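# Swap the finished part in the vise for a blank

## Task

Remove the finished inverted-T part from the open vise and set it upright on its broad foot in the black outfeed tray beside the part already there; the task fails unless both parts end up standing on their feet in that tray. Take one of the two blanks from the infeed plate and lay it on the two low support bars between the vise jaws, either the same side up as on the plate or flipped. Its long side must be pressed against the fixed jaw (the end block without hoses) and its end against the work stop (the short rod between the jaws). The remaining blank must sit entirely on the infeed plate, either side up, and not on the pins. Finally open the grippers and move away; anything that stays in place only because the robot holds it does not count.

## Robot and tools

ROBOT. A six-joint UR-type arm (URDF name ur12e_dual_grip50_wide) carries a V-shaped bracket with two parallel grippers. Gripper 1's fingers point along the tool +z axis and close along tool x. Gripper 2's fingers point along tool -x and close along tool z; its grip centre sits 223 mm along -x and 237 mm along -z from end_effector_position, same y. Fingertips extend 17.5 mm past each grip centre, each gripper body sits 25 mm toward +y of its centre, and a flat block juts 65 mm toward -y beside gripper 1. Every commanded pose moves gripper 1's point and rotates the whole bracket about it, so when one gripper points down the other is horizontal and swings with each turn; watch it against the table, parts and arm. Joint ranges (rad): shoulder pan -3.142 to 3.142, elbow 0.000 to 3.142, the rest -6.283 to 6.283.

FRAMES. The scene frame has its origin on the table top under the base, +z up, +y to the left when looking along +x. Results report end_effector_position (metres) and end_effector_quat_wxyz in that frame, plus velocities. The base may be tilted and reported position can drift at long reach. All motion offsets are in the gripper's own axes.

execute_actions(actions): a list of actions. Each action is a table of up to 15 rows; each row runs one control step (1/30 s) and a short table repeats its last row to fill 15 steps (0.5 s). A row is 12 numbers in [-1, 1]: dx, dy, dz, rx, ry, rz, position_1, position_2, force_limit_1, force_limit_2, speed_1, speed_2. The first six are an offset, not a pose: a target relative to the gripper's measured pose at the start of that action (for a call's first action, the last pose reported), in gripper axes, and each row is measured from that same start, not added to the previous row. Scale: 1.0 = 0.6 m or 180 degrees; rx, ry, rz form one rotation vector. Each step the command is clipped to 100 mm and 16 degrees from the measured pose; motion lags commands by about 0.17 s; position wins over orientation if both cannot be met; after an action the arm goes no farther than the last clipped pose, so long moves need several actions. An empty list just returns state and images.

GRIPPER NUMBERS (one value per gripper, suffix 1 or 2). position: +1 fully open (gripper 1 50 mm gap, gripper 2 75 mm); gripper 1's pads meet near -0.65; send -1 to grip, which closes until the object stops the fingers. force_limit: per-pad push, -1 about 20 N, 0 about 102 N, +1 about 185 N (actual up to ~17% more). speed: -1 20 mm/s, 0 85 mm/s, +1 150 mm/s. A new force or speed only applies after the position number changes by at least 0.01. To grip more gently, open first.

move(target, speed, stop_force, blocking): target is one 12-number row as above, the offset measured from the pose in the latest result that shows one. Straight path lasting 0.5 to 10 s; speed in m/s, 0.002 to 0.5 (default 0.25), turning up to twice that in rad/s. The path ignores obstacles and the arm may overshoot the speed. stop_force (13 to 80 N, not in the first 0.2 s) ends the path when the wrist senses that much extra push against the motion for 2 steps, then backs up 2 steps; use it only with very low speed and no rotation, and omit it when leaving a contact. The arm is stiff: aiming even slightly past a firm surface without it can fault. blocking=false returns after 0.5 s while moving (not allowed with stop_force); then poll with wait(0); other moves are refused until it ends. The move line reports done, off_target, moving, held, fault or contact (contact outranks the rest), and limits=paced (pose clipped) or limits=held (steps blocked; the arm may then speed up).

wait(seconds, 0 to 10) lets time run. stop brakes a running move. zoom_image(camera, region [x0, y0, x1, y1] in pixels, at most 504 by 504) enlarges cam_high (896x504), cam_low (896x504) or cam_wrist (504x504, fisheye). read_manual gives only licence text. finished_scene(scene) ends the scene for good; do it only once everything rests in place.

RESULT LINES. position_measured and object_status list gripper 1 then gripper 2. Opening in mm is about (250 - counts) x 0.202, plus 25 for gripper 2. object_status: 0 moving, 1 blocked while opening, 2 blocked while closing (a grip), 3 reached target or pads met (usually empty). Gripper 2 closed on nothing stops 23 mm apart (~260 counts, status 3) and cannot hold anything 23 mm or thinner. A grip at force_limit -1 keeps status 2 even if the part slips out and does not re-close; other grips re-close on loss. Gripping a fixed, off-centre object weakens over time. "pose unreachable" means the clearance check altered the command; "Hand target" is the pose now being driven to. Wrist force and torque are in gripper axes, pointing from a contact into the arm, with up to 5.5 N offset, ~3.4 N noise, saturating near 100 N; "no reading" is harmless. Camera calibration is given in the results and may be off by a few degrees and millimetres.

AVOID. Joint torque at its load limit (shoulder 303, elbow 138, wrists 49.6 N m) or any outside force of 150 N halts the arm for 10 s and drops the rest of the call. Motors warn at 70 °C and brake at 85 °C. Do not drop, slam or shove parts, and never let anything leave the table. Parts may be briefly tugged by disturbances, so confirm placements in images before releasing and leaving. The robot holds its last command while you compose a reply.

Each tool is called after "Emit:" as a command line: name --argument value for each argument, lists and objects as JSON in quotes; but a table of rows of numbers goes row by row, as --pt "numbers of a row", without its own name.

## Session

Emit:
execute_actions --actions '[]'

Scene clock: 0.00 s.
end_effector_position=(+0.6196, +0.0994, +0.1155) position_measured=(+3, +3) object_status=(+3, +3) end_effector_quat_wxyz=(+0.094, +0.986, -0.136, -0.040) end_effector_velocity=(-0.000, -0.000, -0.000) end_effector_angular_velocity=(-0.000, +0.001, -0.000)
Joint positions: [-0.118 -1.354  1.887 -1.245 -1.569  1.837]
Joint velocities: [-0.     0.     0.     0.    -0.     0.001]
Motor temperatures (°C, as the motors report them): [32 31 33 37 43 37]
Wrist force (N, on the end effector, along its own x y z axes, offset not removed): no reading
Wrist torque (N m, same axes, about the end effector's origin, offset not removed): no reading
Hand target: +0.620, +0.099, +0.115; +0.094, +0.986, -0.136, -0.040

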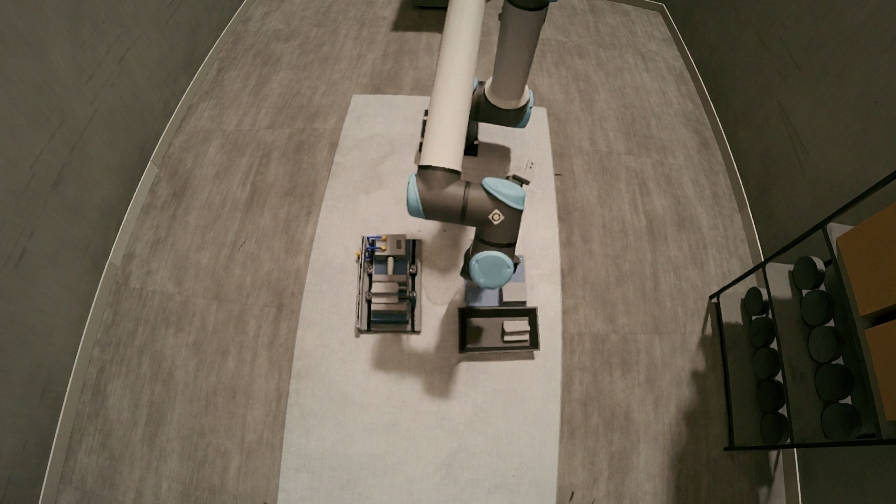

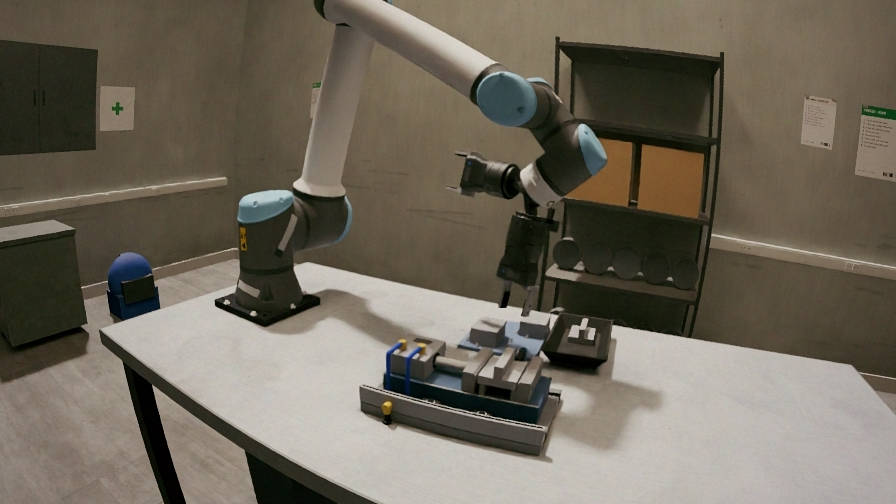

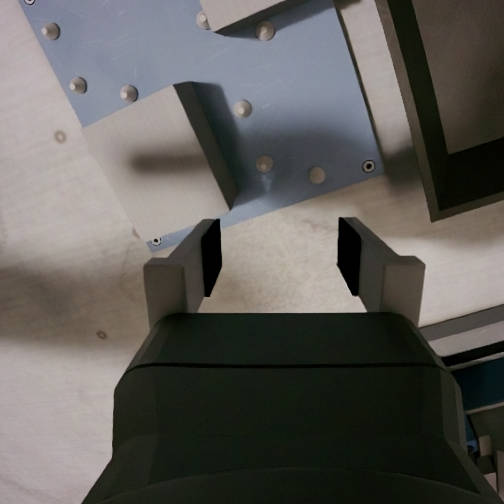

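Emit:
zoom_image --camera "cam_high" --region '[340, 220, 560, 370]'

Emit:
zoom_image --camera "cam_low" --region '[350, 290, 630, 460]'

Region (340, 220, 560, 370) of cam_high's 896x504 image, scaled by 2.291, with more detail than that image has; it fills the top 344 rows of this view, and the rest is white.

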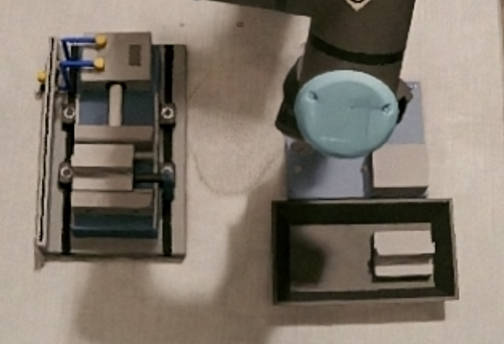

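Region (350, 290, 630, 460) of cam_low's 896x504 image, scaled by 1.800, with more detail than that image has; it fills the top 306 rows of this view, and the rest is white.

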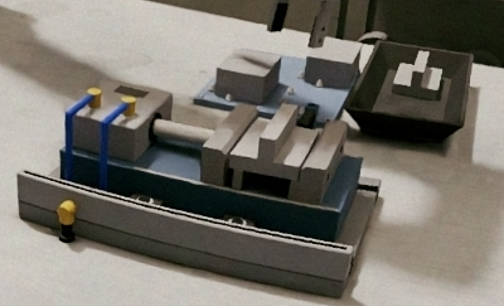

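Emit:
move --target '[0.145,0.34,-0.162,0.06,0.0256,-0.087,1,1,0,0,0,0]'

Scene clock: 15.90 s.
end_effector_position=(+0.6605, -0.1004, +0.2457) position_measured=(+3, +3) object_status=(+3, +3) end_effector_quat_wxyz=(+0.000, +1.000, +0.000, +0.000) end_effector_velocity=(+0.001, -0.001, +0.001) end_effector_angular_velocity=(+0.003, -0.000, +0.003)
Joint positions: [-0.432 -1.423  1.728 -1.131 -1.855  1.278]
Joint velocities: [-0.002  0.001 -0.002  0.    -0.002 -0.006]
Motor temperatures (°C, as the motors report them): [32 31 33 37 43 37]
Wrist force (N, on the end effector, along its own x y z axes, offset not removed): [1.2 0.9 1.8]
Wrist torque (N m, same axes, about the end effector's origin, offset not removed): [-0.26 0.01 -0.26]
Hand target: +0.661, -0.101, +0.246; -0.000, +1.000, +0.000, +0.000
Off the commanded pose: 0.000 m, 0 deg.
move: done
camera_calibration (this result's frames):
cam_wrist: T_world_to_cam=[[0.998265, -0.0398423, -0.0433624, -0.639391], [-0.026239, -0.960173, 0.27817, -0.148575], [-0.0527183, -0.276549, -0.959553, 0.387375], [0, 0, 0, 1]] pos_world=[0.654805, -0.0610048, 0.38531]

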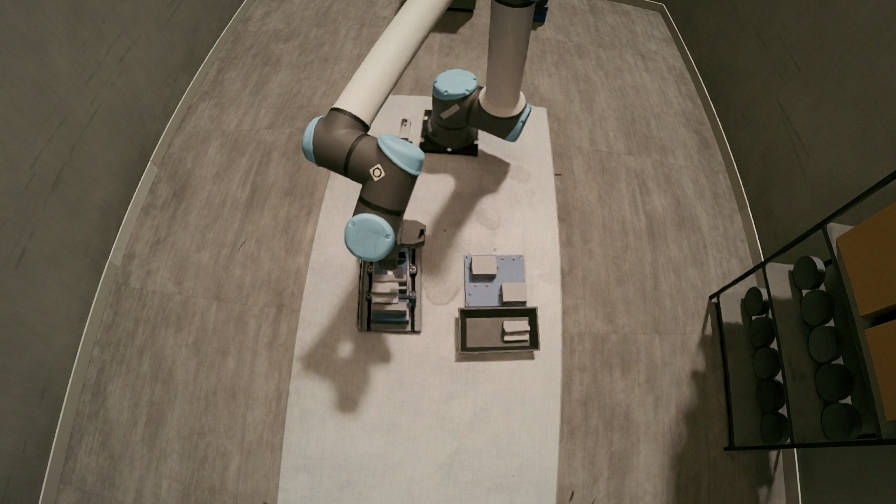

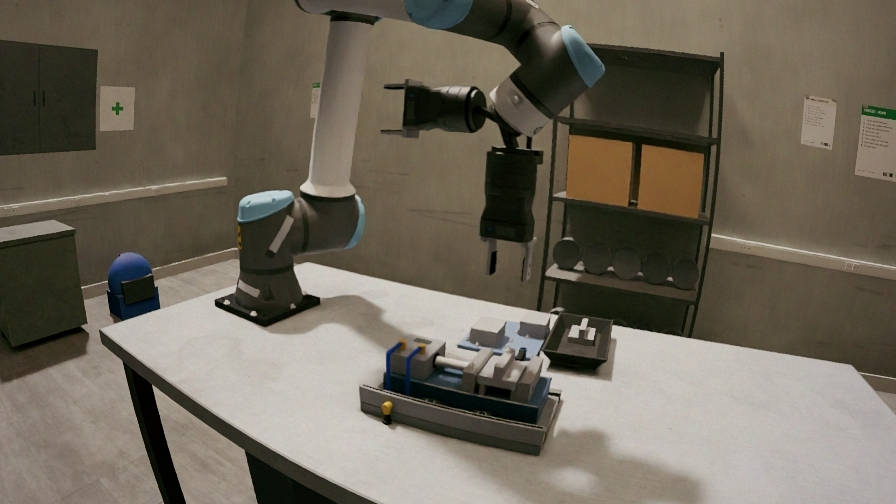

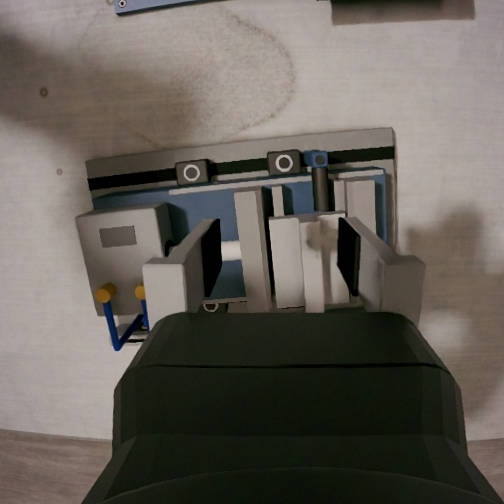

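Emit:
move --target '[0.043,0.085,0.14,0,0,0,1,1,0,0,0,0]'

Scene clock: 21.73 s.
end_effector_position=(+0.6862, -0.1511, +0.1618) position_measured=(+3, +3) object_status=(+3, +3) end_effector_quat_wxyz=(+0.000, +1.000, +0.000, +0.000) end_effector_velocity=(+0.001, -0.001, -0.001) end_effector_angular_velocity=(-0.000, -0.000, -0.000)
Joint positions: [-0.48  -1.317  1.758 -1.278 -1.887  1.241]
Joint velocities: [-0.001  0.003 -0.001 -0.002 -0.001 -0.   ]
Motor temperatures (°C, as the motors report them): [32 31 33 37 43 37]
Wrist force (N, on the end effector, along its own x y z axes, offset not removed): [-1.3 0.7 6.8]
Wrist torque (N m, same axes, about the end effector's origin, offset not removed): [0.23 0.52 -0.42]
Hand target: +0.686, -0.151, +0.162; +0.000, +1.000, +0.000, +0.000
Off the commanded pose: 0.000 m, 0 deg.
move: done
camera_calibration (this result's frames):
cam_wrist: T_world_to_cam=[[0.998257, -0.0398419, -0.0435419, -0.67065], [-0.0261907, -0.960185, 0.278135, -0.173328], [-0.0528897, -0.27651, -0.959555, 0.294298], [0, 0, 0, 1]] pos_world=[0.680507, -0.11177, 0.301402]

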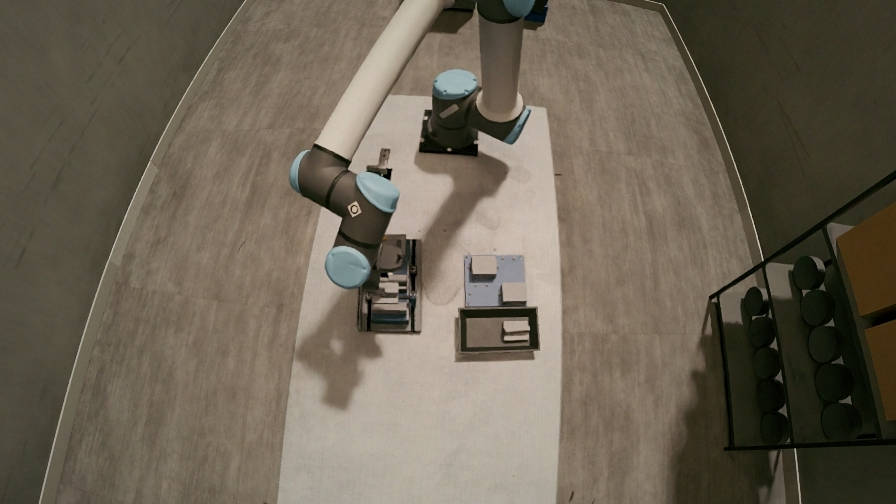

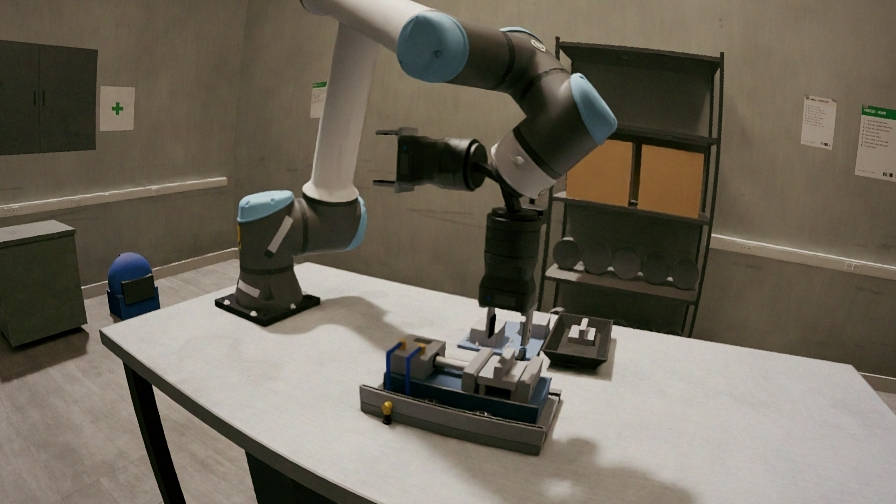

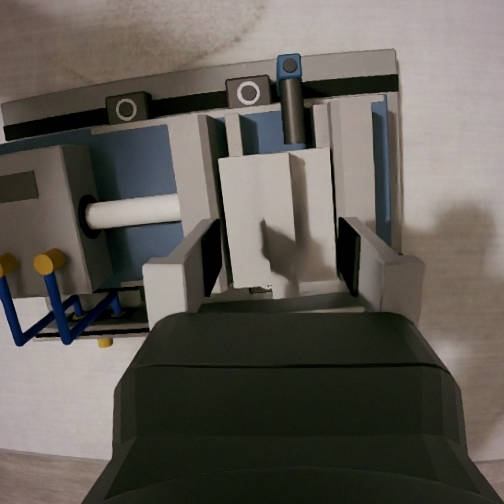

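Emit:
move --target '[0,0,0.12,0,0,-0.015,1,1,0,0,0,0]' --speed 0.03 --stop_force 15

Scene clock: 39.90 s.
end_effector_position=(+0.6872, -0.1516, +0.1122) position_measured=(+3, +3) object_status=(+3, +3) end_effector_quat_wxyz=(+0.000, +1.000, +0.017, +0.001) end_effector_velocity=(-0.001, +0.000, -0.001) end_effector_angular_velocity=(+0.001, +0.002, +0.000)
Joint positions: [-0.477 -1.279  1.806 -1.374 -1.908  1.217]
Joint velocities: [ 0.     0.001  0.001  0.001 -0.    -0.   ]
Motor temperatures (°C, as the motors report them): [32 31 33 37 43 37]
Wrist force (N, on the end effector, along its own x y z axes, offset not removed): [-8.9 -7.3 -21.7]
Wrist torque (N m, same axes, about the end effector's origin, offset not removed): [-0.42 0.93 -0.11]
Hand target: +0.687, -0.152, +0.112; +0.000, +1.000, +0.017, +0.001
Off the commanded pose: 0.022 m, 1 deg.
FORCE FAULT: contact force on the arm reached its limit, and the arm stopped for 10 seconds. The contact can be on any part of the arm, not only on its tool. That time counts as 20 of the actions that you can send in this scene. The arm's remaining commands of this call were not run. The arm holds still and accepts commands again. Move the arm away from the contact; if what it grips holds it there, let go first. Pushing or pulling that hard again can fault the arm again.
move: fault (stop_force had ended the path)
camera_calibration (this result's frames):
cam_wrist: T_world_to_cam=[[0.999113, -0.00593826, -0.0416788, -0.669428], [0.00592915, -0.960287, 0.278951, -0.18213], [-0.0416801, -0.278951, -0.9594, 0.238557], [0, 0, 0, 1]] pos_world=[0.679858, -0.112327, 0.251776]

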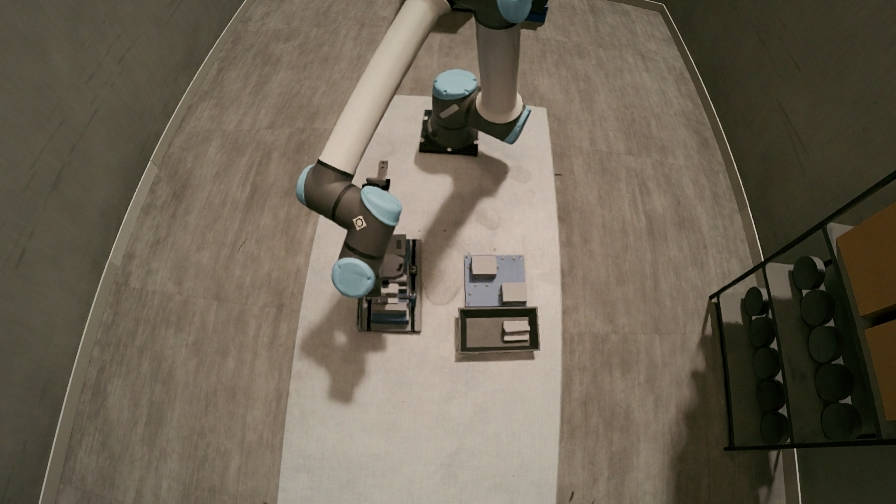

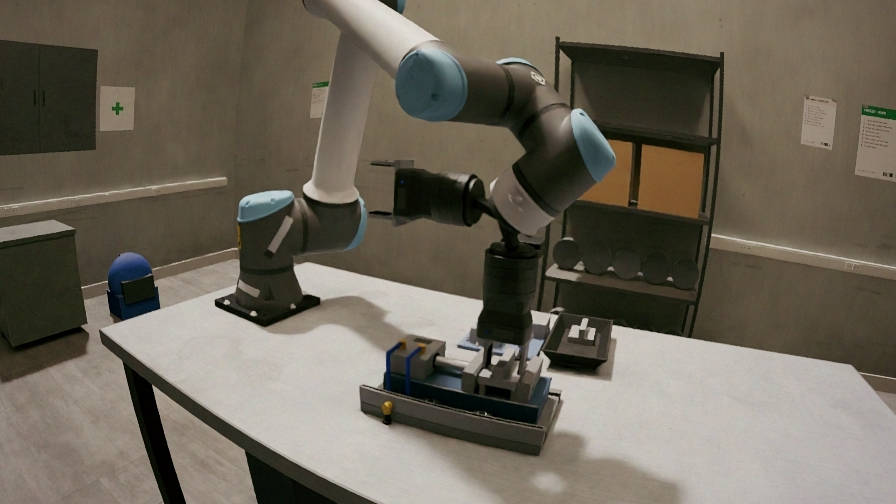

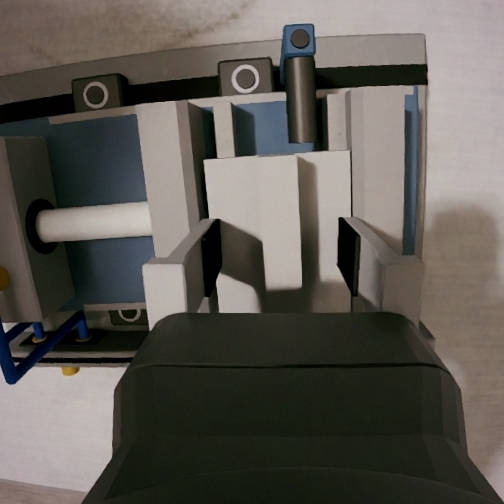

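Emit:
move --target '[0,0,-0.03,0,0,-0.012,0.3,1,0,0,0,0]' --speed 0.1

Emit:
move --target '[0,0,0.07,0,0,0,0.3,1,0,0,0,0]' --speed 0.01 --stop_force 13

Scene clock: 43.77 s.
end_effector_position=(+0.6871, -0.1516, +0.1300) position_measured=(+107, +3) object_status=(+3, +3) end_effector_quat_wxyz=(+0.000, +0.999, +0.036, +0.001) end_effector_velocity=(+0.000, -0.000, +0.001) end_effector_angular_velocity=(+0.000, +0.001, +0.004)
Joint positions: [-0.473 -1.293  1.792 -1.354 -1.93   1.19 ]
Joint velocities: [ 0.     0.    -0.002  0.002 -0.002 -0.003]
Motor temperatures (°C, as the motors report them): [32 31 33 37 43 37]
Wrist force (N, on the end effector, along its own x y z axes, offset not removed): [-2.7 -3.3 2.6]
Wrist torque (N m, same axes, about the end effector's origin, offset not removed): [-0.73 0.91 -0.27]
Hand target: +0.687, -0.152, +0.130; +0.000, +0.999, +0.036, +0.001
Off the commanded pose: 0.000 m, 0 deg.
move: done
camera_calibration (this result's frames):
cam_wrist: T_world_to_cam=[[0.998637, 0.0313684, -0.0417104, -0.662669], [0.0417893, -0.959373, 0.279029, -0.211601], [-0.0312632, -0.280391, -0.959377, 0.248261], [0, 0, 0, 1]] pos_world=[0.67837, -0.112607, 0.269579]

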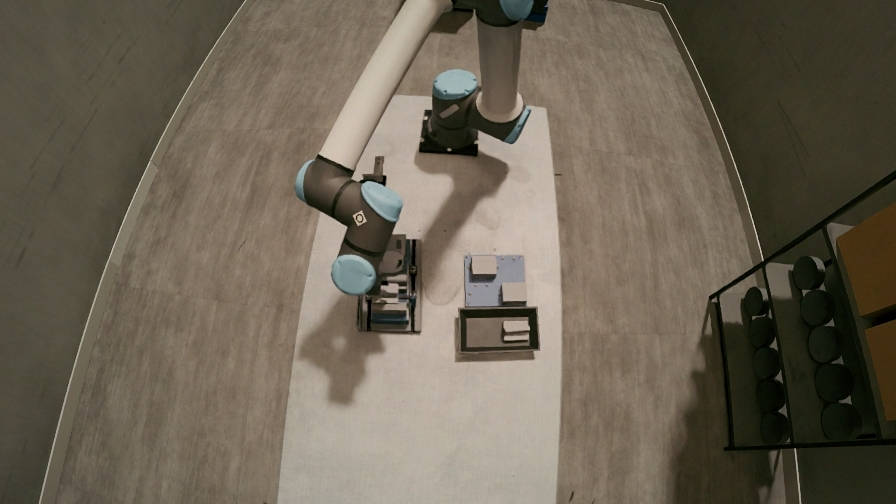

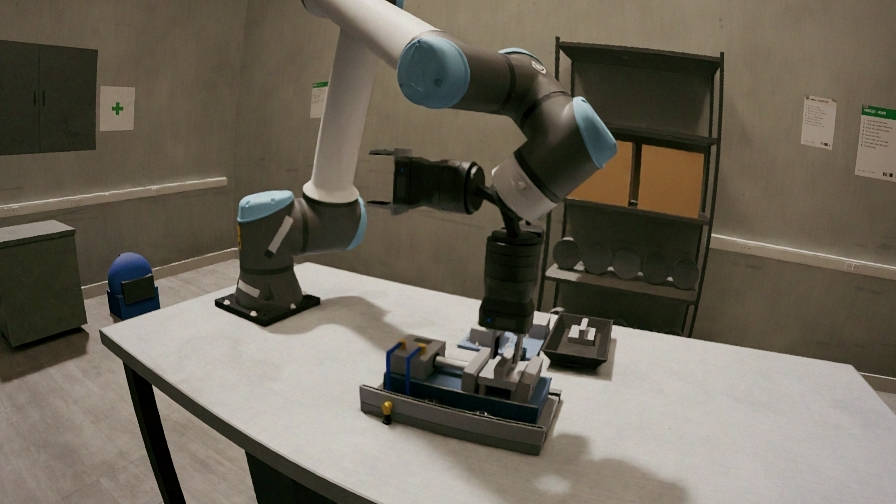

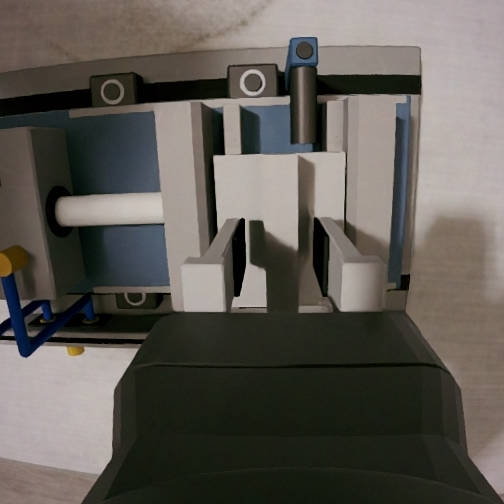

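Scene clock: 45.97 s.
end_effector_position=(+0.6873, -0.1516, +0.1119) position_measured=(+107, +3) object_status=(+3, +3) end_effector_quat_wxyz=(+0.001, +0.999, +0.036, +0.001) end_effector_velocity=(-0.001, +0.000, +0.001) end_effector_angular_velocity=(+0.001, +0.002, -0.000)
Joint positions: [-0.473 -1.278  1.809 -1.386 -1.93   1.19 ]
Joint velocities: [-0.    -0.001 -0.002  0.005  0.     0.   ]
Motor temperatures (°C, as the motors report them): [32 31 33 37 43 37]
Wrist force (N, on the end effector, along its own x y z axes, offset not removed): [-6.7 -3.5 -50.6]
Wrist torque (N m, same axes, about the end effector's origin, offset not removed): [-0.13 -0.06 -0.44]
Hand target: +0.687, -0.152, +0.112; +0.000, +0.999, +0.036, +0.001
Off the commanded pose: 0.024 m, 0 deg.
move: contact
camera_calibration (this result's frames):
cam_wrist: T_world_to_cam=[[0.998653, 0.0313321, -0.0413534, -0.663626], [0.0416601, -0.959325, 0.279212, -0.206554], [-0.030923, -0.280559, -0.959339, 0.23067], [0, 0, 0, 1]] pos_world=[0.678471, -0.112643, 0.25152]

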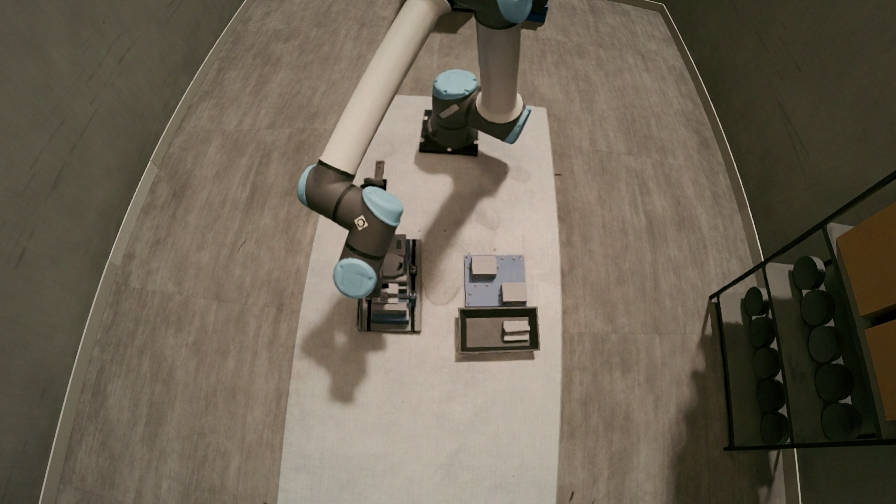

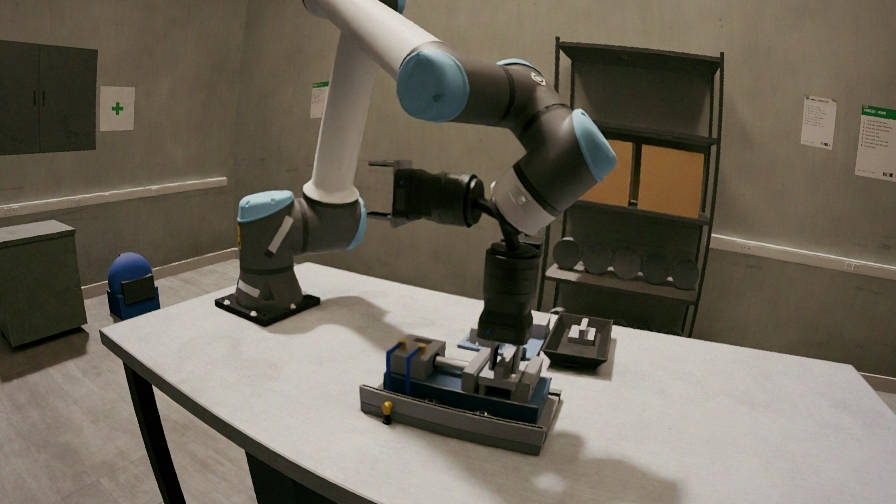

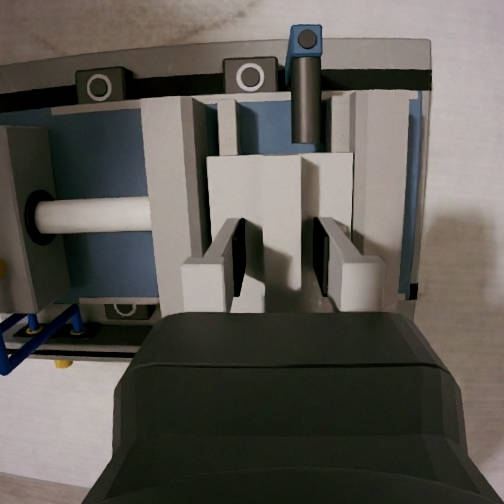

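Emit:
execute_actions --actions '[[[0,0,-0.004,0,0,0,0.3,1,0,0,0,0]],[[0,0,0,0,0,0,-1,1,0,0,0,0]],[[0,0,0,0,0,0,-1,1,0,0,0,0]]]'

Emit:
move --target '[0,0,-0.15,0,0,0,-1,1,0,0,0,0]' --speed 0.15

Scene clock: 49.90 s.
end_effector_position=(+0.6873, -0.1516, +0.1143) position_measured=(+186, +3) object_status=(+2, +3) end_effector_quat_wxyz=(+0.001, +0.999, +0.036, +0.001) end_effector_velocity=(+0.001, -0.000, +0.001) end_effector_angular_velocity=(-0.000, -0.002, +0.001)
Joint positions: [-0.473 -1.28   1.806 -1.382 -1.93   1.19 ]
Joint velocities: [ 0.    -0.001 -0.001 -0.    -0.    -0.001]
Motor temperatures (°C, as the motors report them): [32 31 33 37 43 37]
Wrist force (N, on the end effector, along its own x y z axes, offset not removed): [-5.2 -2.2 0.9]
Wrist torque (N m, same axes, about the end effector's origin, offset not removed): [-0.65 1.33 -0.09]
Hand target: +0.687, -0.152, +0.114; +0.001, +0.999, +0.036, +0.001
Off the commanded pose: 0.000 m, 0 deg.
camera_calibration (this result's frames):
cam_wrist: T_world_to_cam=[[0.998652, 0.0313328, -0.0413888, -0.663506], [0.0416702, -0.95933, 0.279194, -0.207218], [-0.0309576, -0.280542, -0.959342, 0.232964], [0, 0, 0, 1]] pos_world=[0.678459, -0.112645, 0.253885]

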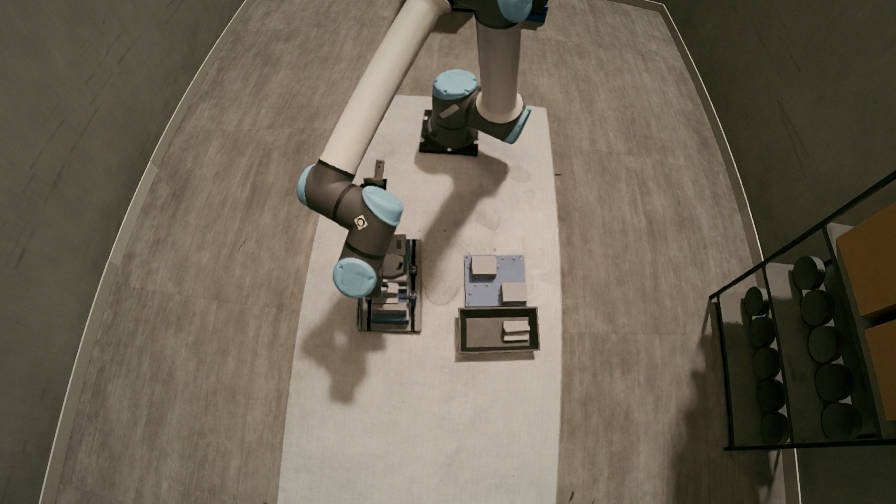

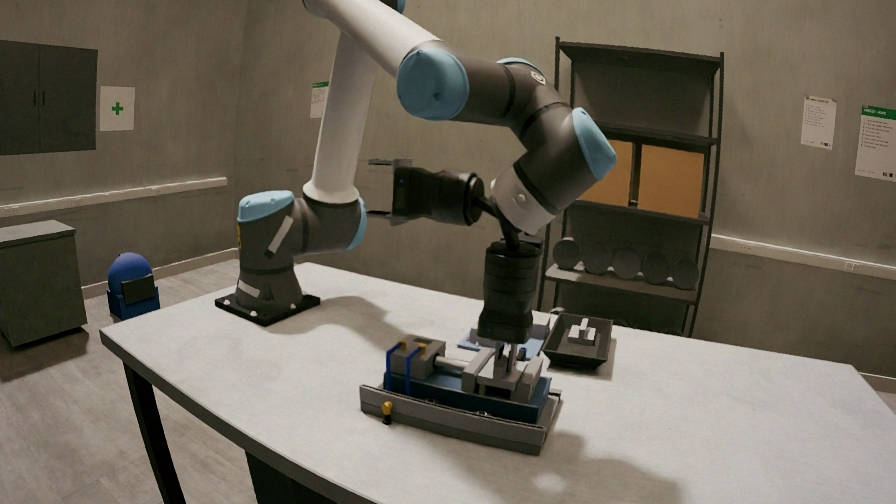

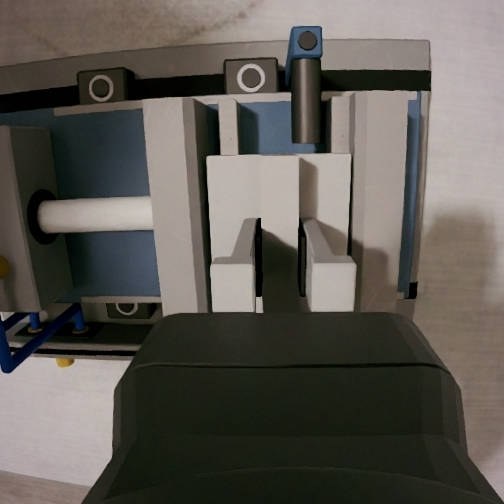

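Scene clock: 51.03 s.
end_effector_position=(+0.6871, -0.1516, +0.2041) position_measured=(+186, +3) object_status=(+2, +3) end_effector_quat_wxyz=(+0.001, +0.999, +0.036, +0.001) end_effector_velocity=(+0.000, -0.000, +0.002) end_effector_angular_velocity=(-0.000, -0.001, -0.000)
Joint positions: [-0.473 -1.345  1.716 -1.227 -1.93   1.19 ]
Joint velocities: [-0.    -0.001 -0.002  0.003  0.     0.   ]
Motor temperatures (°C, as the motors report them): [32 31 33 37 43 37]
Wrist force (N, on the end effector, along its own x y z axes, offset not removed): [1.2 -4.1 5.5]
Wrist torque (N m, same axes, about the end effector's origin, offset not removed): [-1.14 -0.05 -0.33]
Hand target: +0.687, -0.152, +0.204; +0.001, +0.999, +0.036, +0.001
Off the commanded pose: 0.000 m, 0 deg.
move: done
camera_calibration (this result's frames):
cam_wrist: T_world_to_cam=[[0.998652, 0.0313468, -0.0413718, -0.659629], [0.041676, -0.959356, 0.279105, -0.232202], [-0.0309413, -0.280453, -0.959369, 0.319088], [0, 0, 0, 1]] pos_world=[0.67829, -0.112598, 0.343642]

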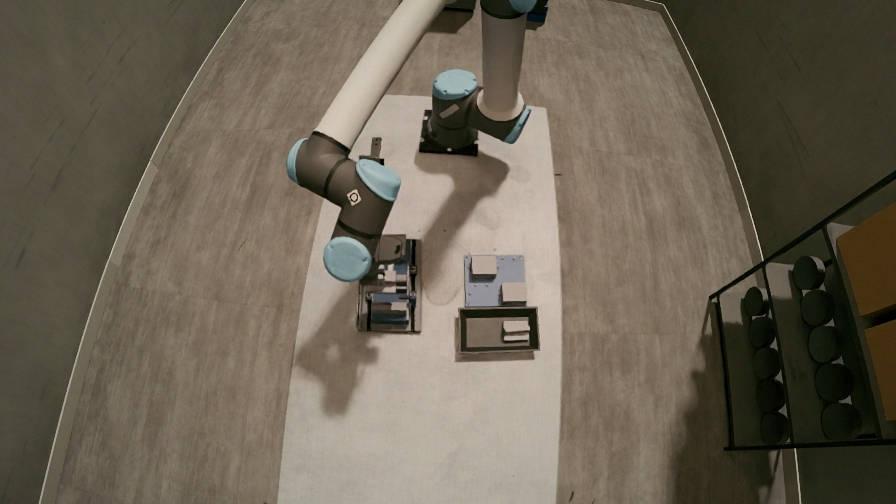

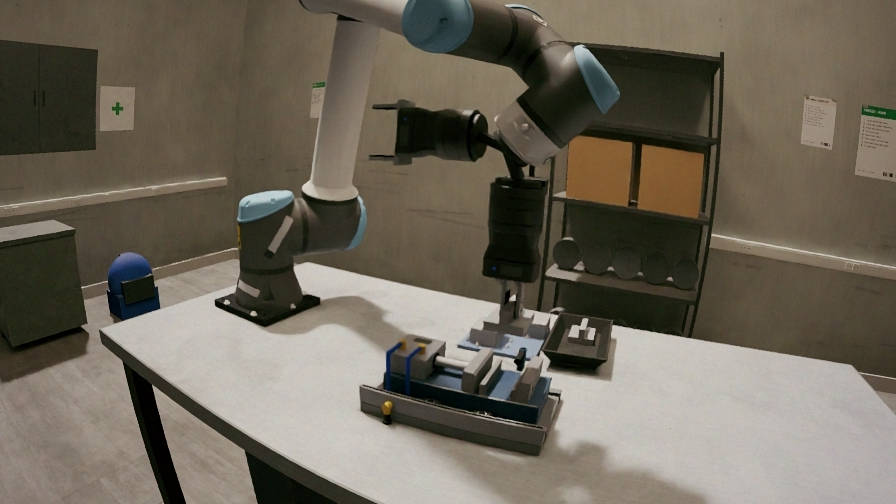

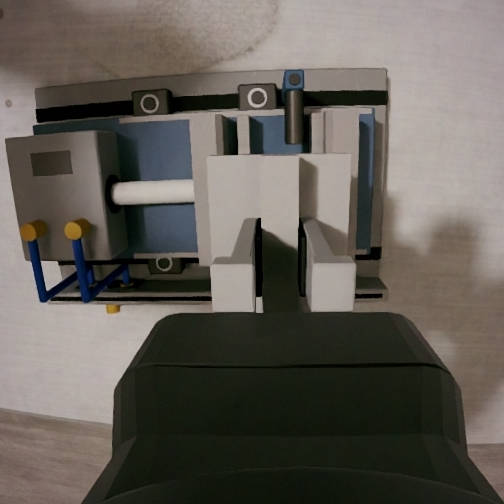

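Emit:
move --target '[0.171,-0.45,0,0,0,0.023,-1,1,0,0,0,0]'

Scene clock: 57.77 s.
end_effector_position=(+0.7697, +0.1249, +0.2042) position_measured=(+186, +3) object_status=(+2, +3) end_effector_quat_wxyz=(+0.000, +1.000, -0.000, +0.001) end_effector_velocity=(+0.001, +0.001, +0.000) end_effector_angular_velocity=(-0.001, +0.000, -0.002)
Joint positions: [-0.115 -1.232  1.557 -1.112 -1.634  1.511]
Joint velocities: [ 0.002  0.001 -0.003  0.002  0.002  0.004]
Motor temperatures (°C, as the motors report them): [32 31 33 37 43 37]
Wrist force (N, on the end effector, along its own x y z axes, offset not removed): [3.6 -2.5 2.4]
Wrist torque (N m, same axes, about the end effector's origin, offset not removed): [-0.62 -0.53 -0.40]
Hand target: +0.770, +0.125, +0.204; +0.000, +1.000, -0.000, +0.001
Off the commanded pose: 0.000 m, 0 deg.
move: done
camera_calibration (this result's frames):
cam_wrist: T_world_to_cam=[[0.998311, -0.0407725, -0.0413895, -0.741487], [-0.027654, -0.95999, 0.278666, 0.083112], [-0.0510955, -0.277051, -0.959496, 0.414405], [0, 0, 0, 1]] pos_world=[0.763707, 0.164366, 0.34377]

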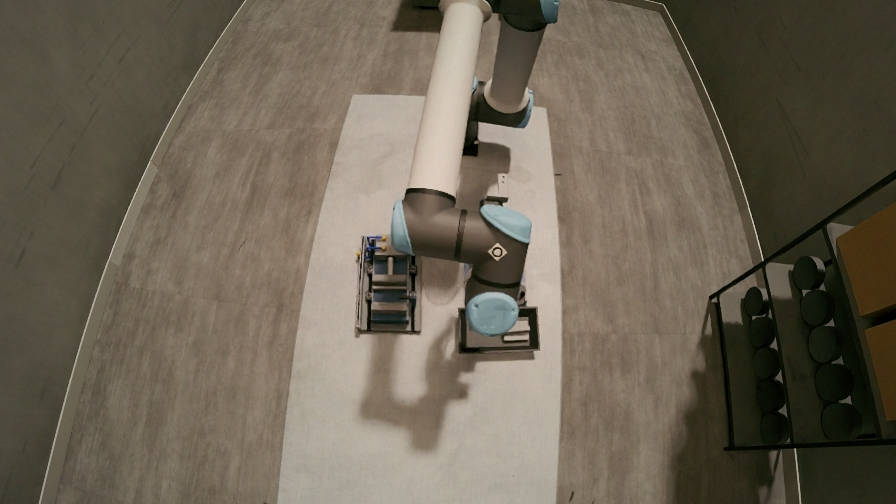

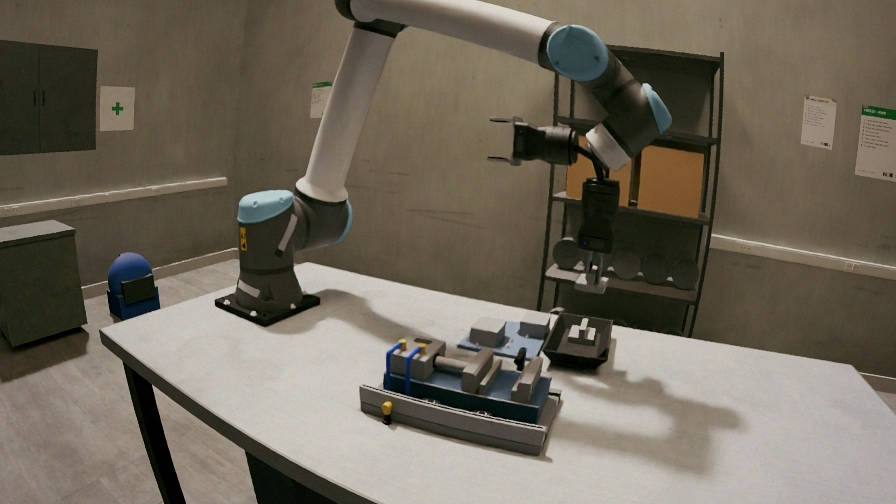

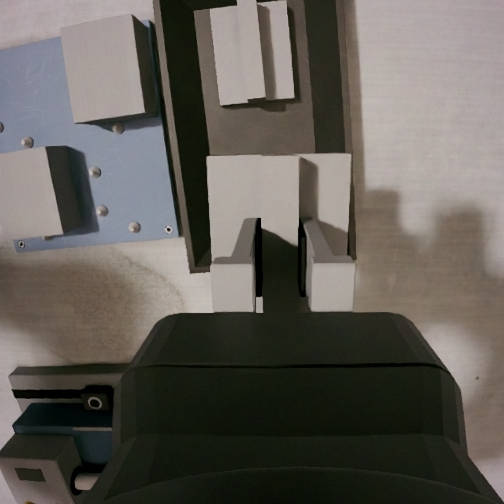

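Emit:
move --target '[-0.021,-0.008,0.16,0,0,-0.02,-1,1,0,0,0,0]' --speed 0.15

Emit:
move --target '[0,0,0.13,0,0,0,-1,1,0,0,0,0]' --speed 0.008 --stop_force 13

Scene clock: 65.13 s.
end_effector_position=(+0.7573, +0.1297, +0.1084) position_measured=(+186, +3) object_status=(+2, +3) end_effector_quat_wxyz=(+0.000, +1.000, +0.031, +0.001) end_effector_velocity=(+0.000, +0.000, -0.002) end_effector_angular_velocity=(-0.000, -0.000, +0.001)
Joint positions: [-0.105 -1.186  1.675 -1.279 -1.671  1.473]
Joint velocities: [ 0.     0.002  0.002 -0.003 -0.001 -0.   ]
Motor temperatures (°C, as the motors report them): [32 31 33 37 43 37]
Wrist force (N, on the end effector, along its own x y z axes, offset not removed): [-3.2 0.8 3.8]
Wrist torque (N m, same axes, about the end effector's origin, offset not removed): [0.17 0.88 -0.50]
Hand target: +0.757, +0.130, +0.108; +0.000, +1.000, +0.031, +0.001
Off the commanded pose: 0.000 m, 0 deg.
move: done
camera_calibration (this result's frames):
cam_wrist: T_world_to_cam=[[0.998903, 0.0218757, -0.0413952, -0.741441], [0.032574, -0.959787, 0.278832, 0.0683748], [-0.033631, -0.279875, -0.959447, 0.31031], [0, 0, 0, 1]] pos_world=[0.748837, 0.168693, 0.247969]

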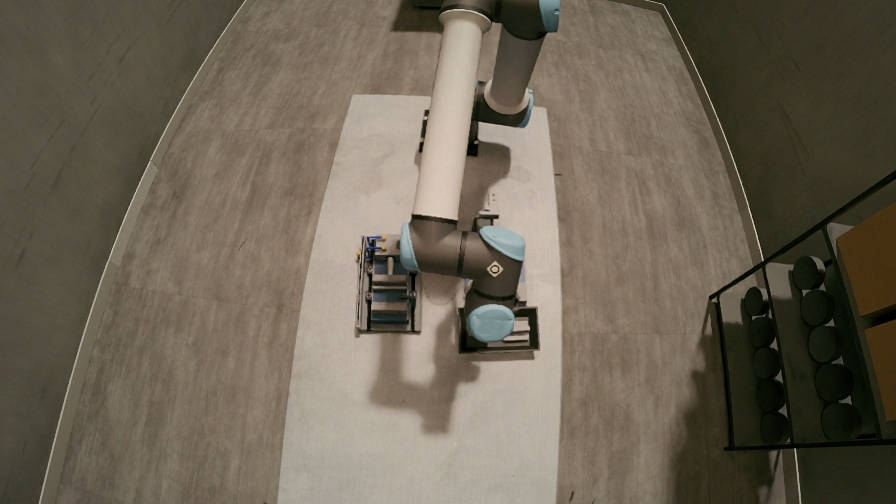

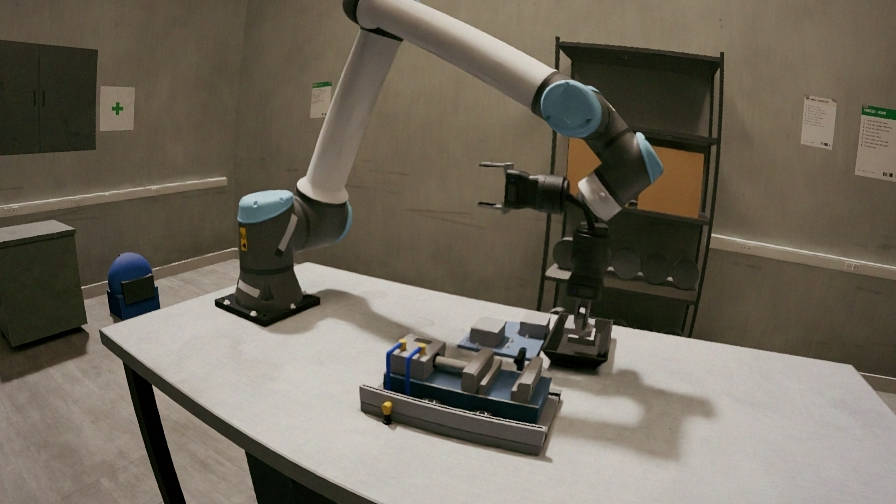

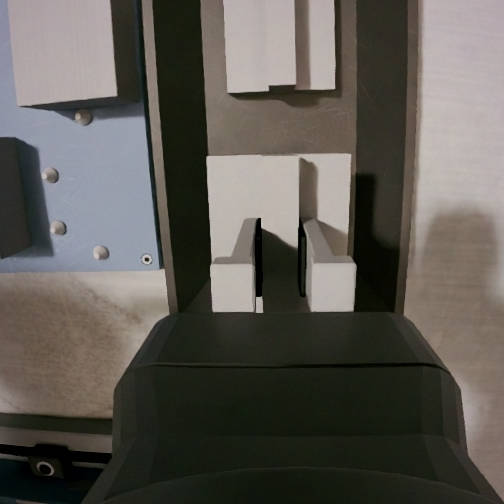

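Scene clock: 73.33 s.
end_effector_position=(+0.7575, +0.1296, +0.0460) position_measured=(+186, +3) object_status=(+2, +3) end_effector_quat_wxyz=(+0.000, +1.000, +0.031, +0.002) end_effector_velocity=(-0.001, +0.000, +0.002) end_effector_angular_velocity=(+0.000, +0.001, -0.000)
Joint positions: [-0.105 -1.133  1.723 -1.381 -1.671  1.473]
Joint velocities: [-0.    -0.003 -0.     0.004  0.     0.   ]
Motor temperatures (°C, as the motors report them): [32 31 33 37 43 37]
Wrist force (N, on the end effector, along its own x y z axes, offset not removed): [-9.8 1.2 -52.4]
Wrist torque (N m, same axes, about the end effector's origin, offset not removed): [-0.08 -0.02 -0.57]
Hand target: +0.757, +0.130, +0.046; +0.000, +1.000, +0.031, +0.001
Off the commanded pose: 0.016 m, 0 deg.
move: contact
camera_calibration (this result's frames):
cam_wrist: T_world_to_cam=[[0.998917, 0.0219411, -0.0410388, -0.744293], [0.0325373, -0.959786, 0.278841, 0.0857708], [-0.0332704, -0.279874, -0.95946, 0.250154], [0, 0, 0, 1]] pos_world=[0.749019, 0.168664, 0.185552]

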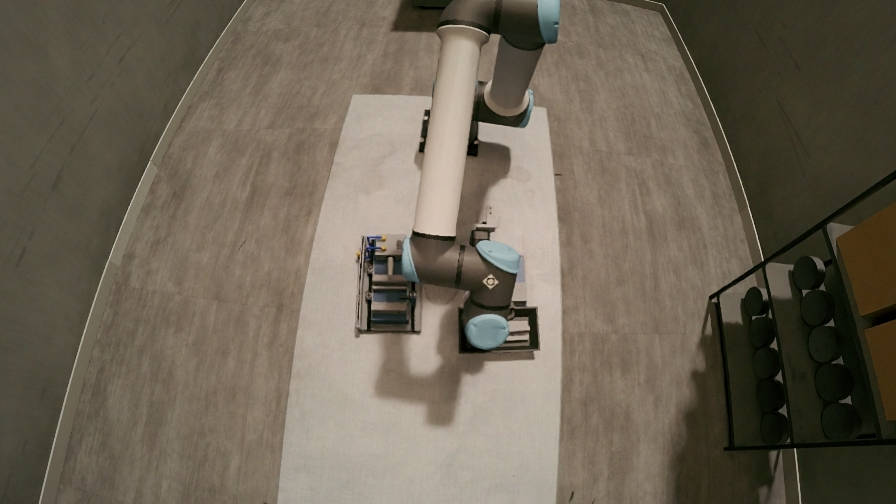

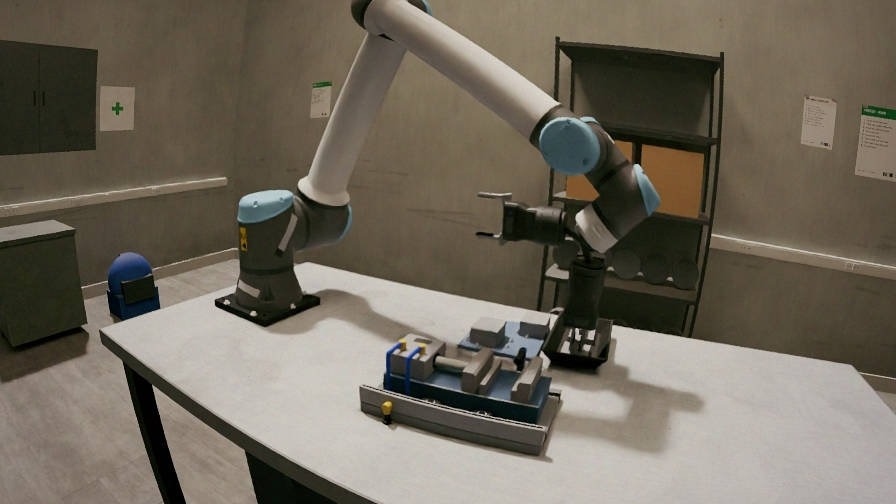

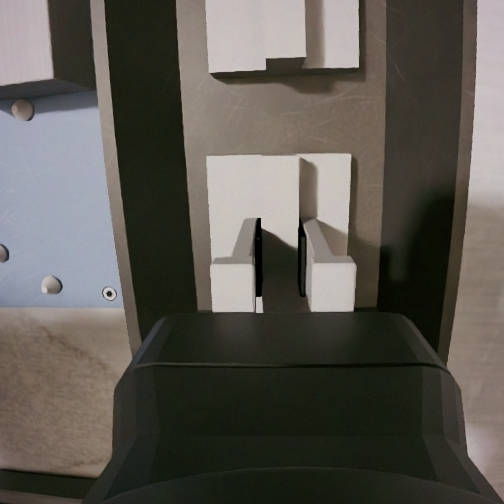

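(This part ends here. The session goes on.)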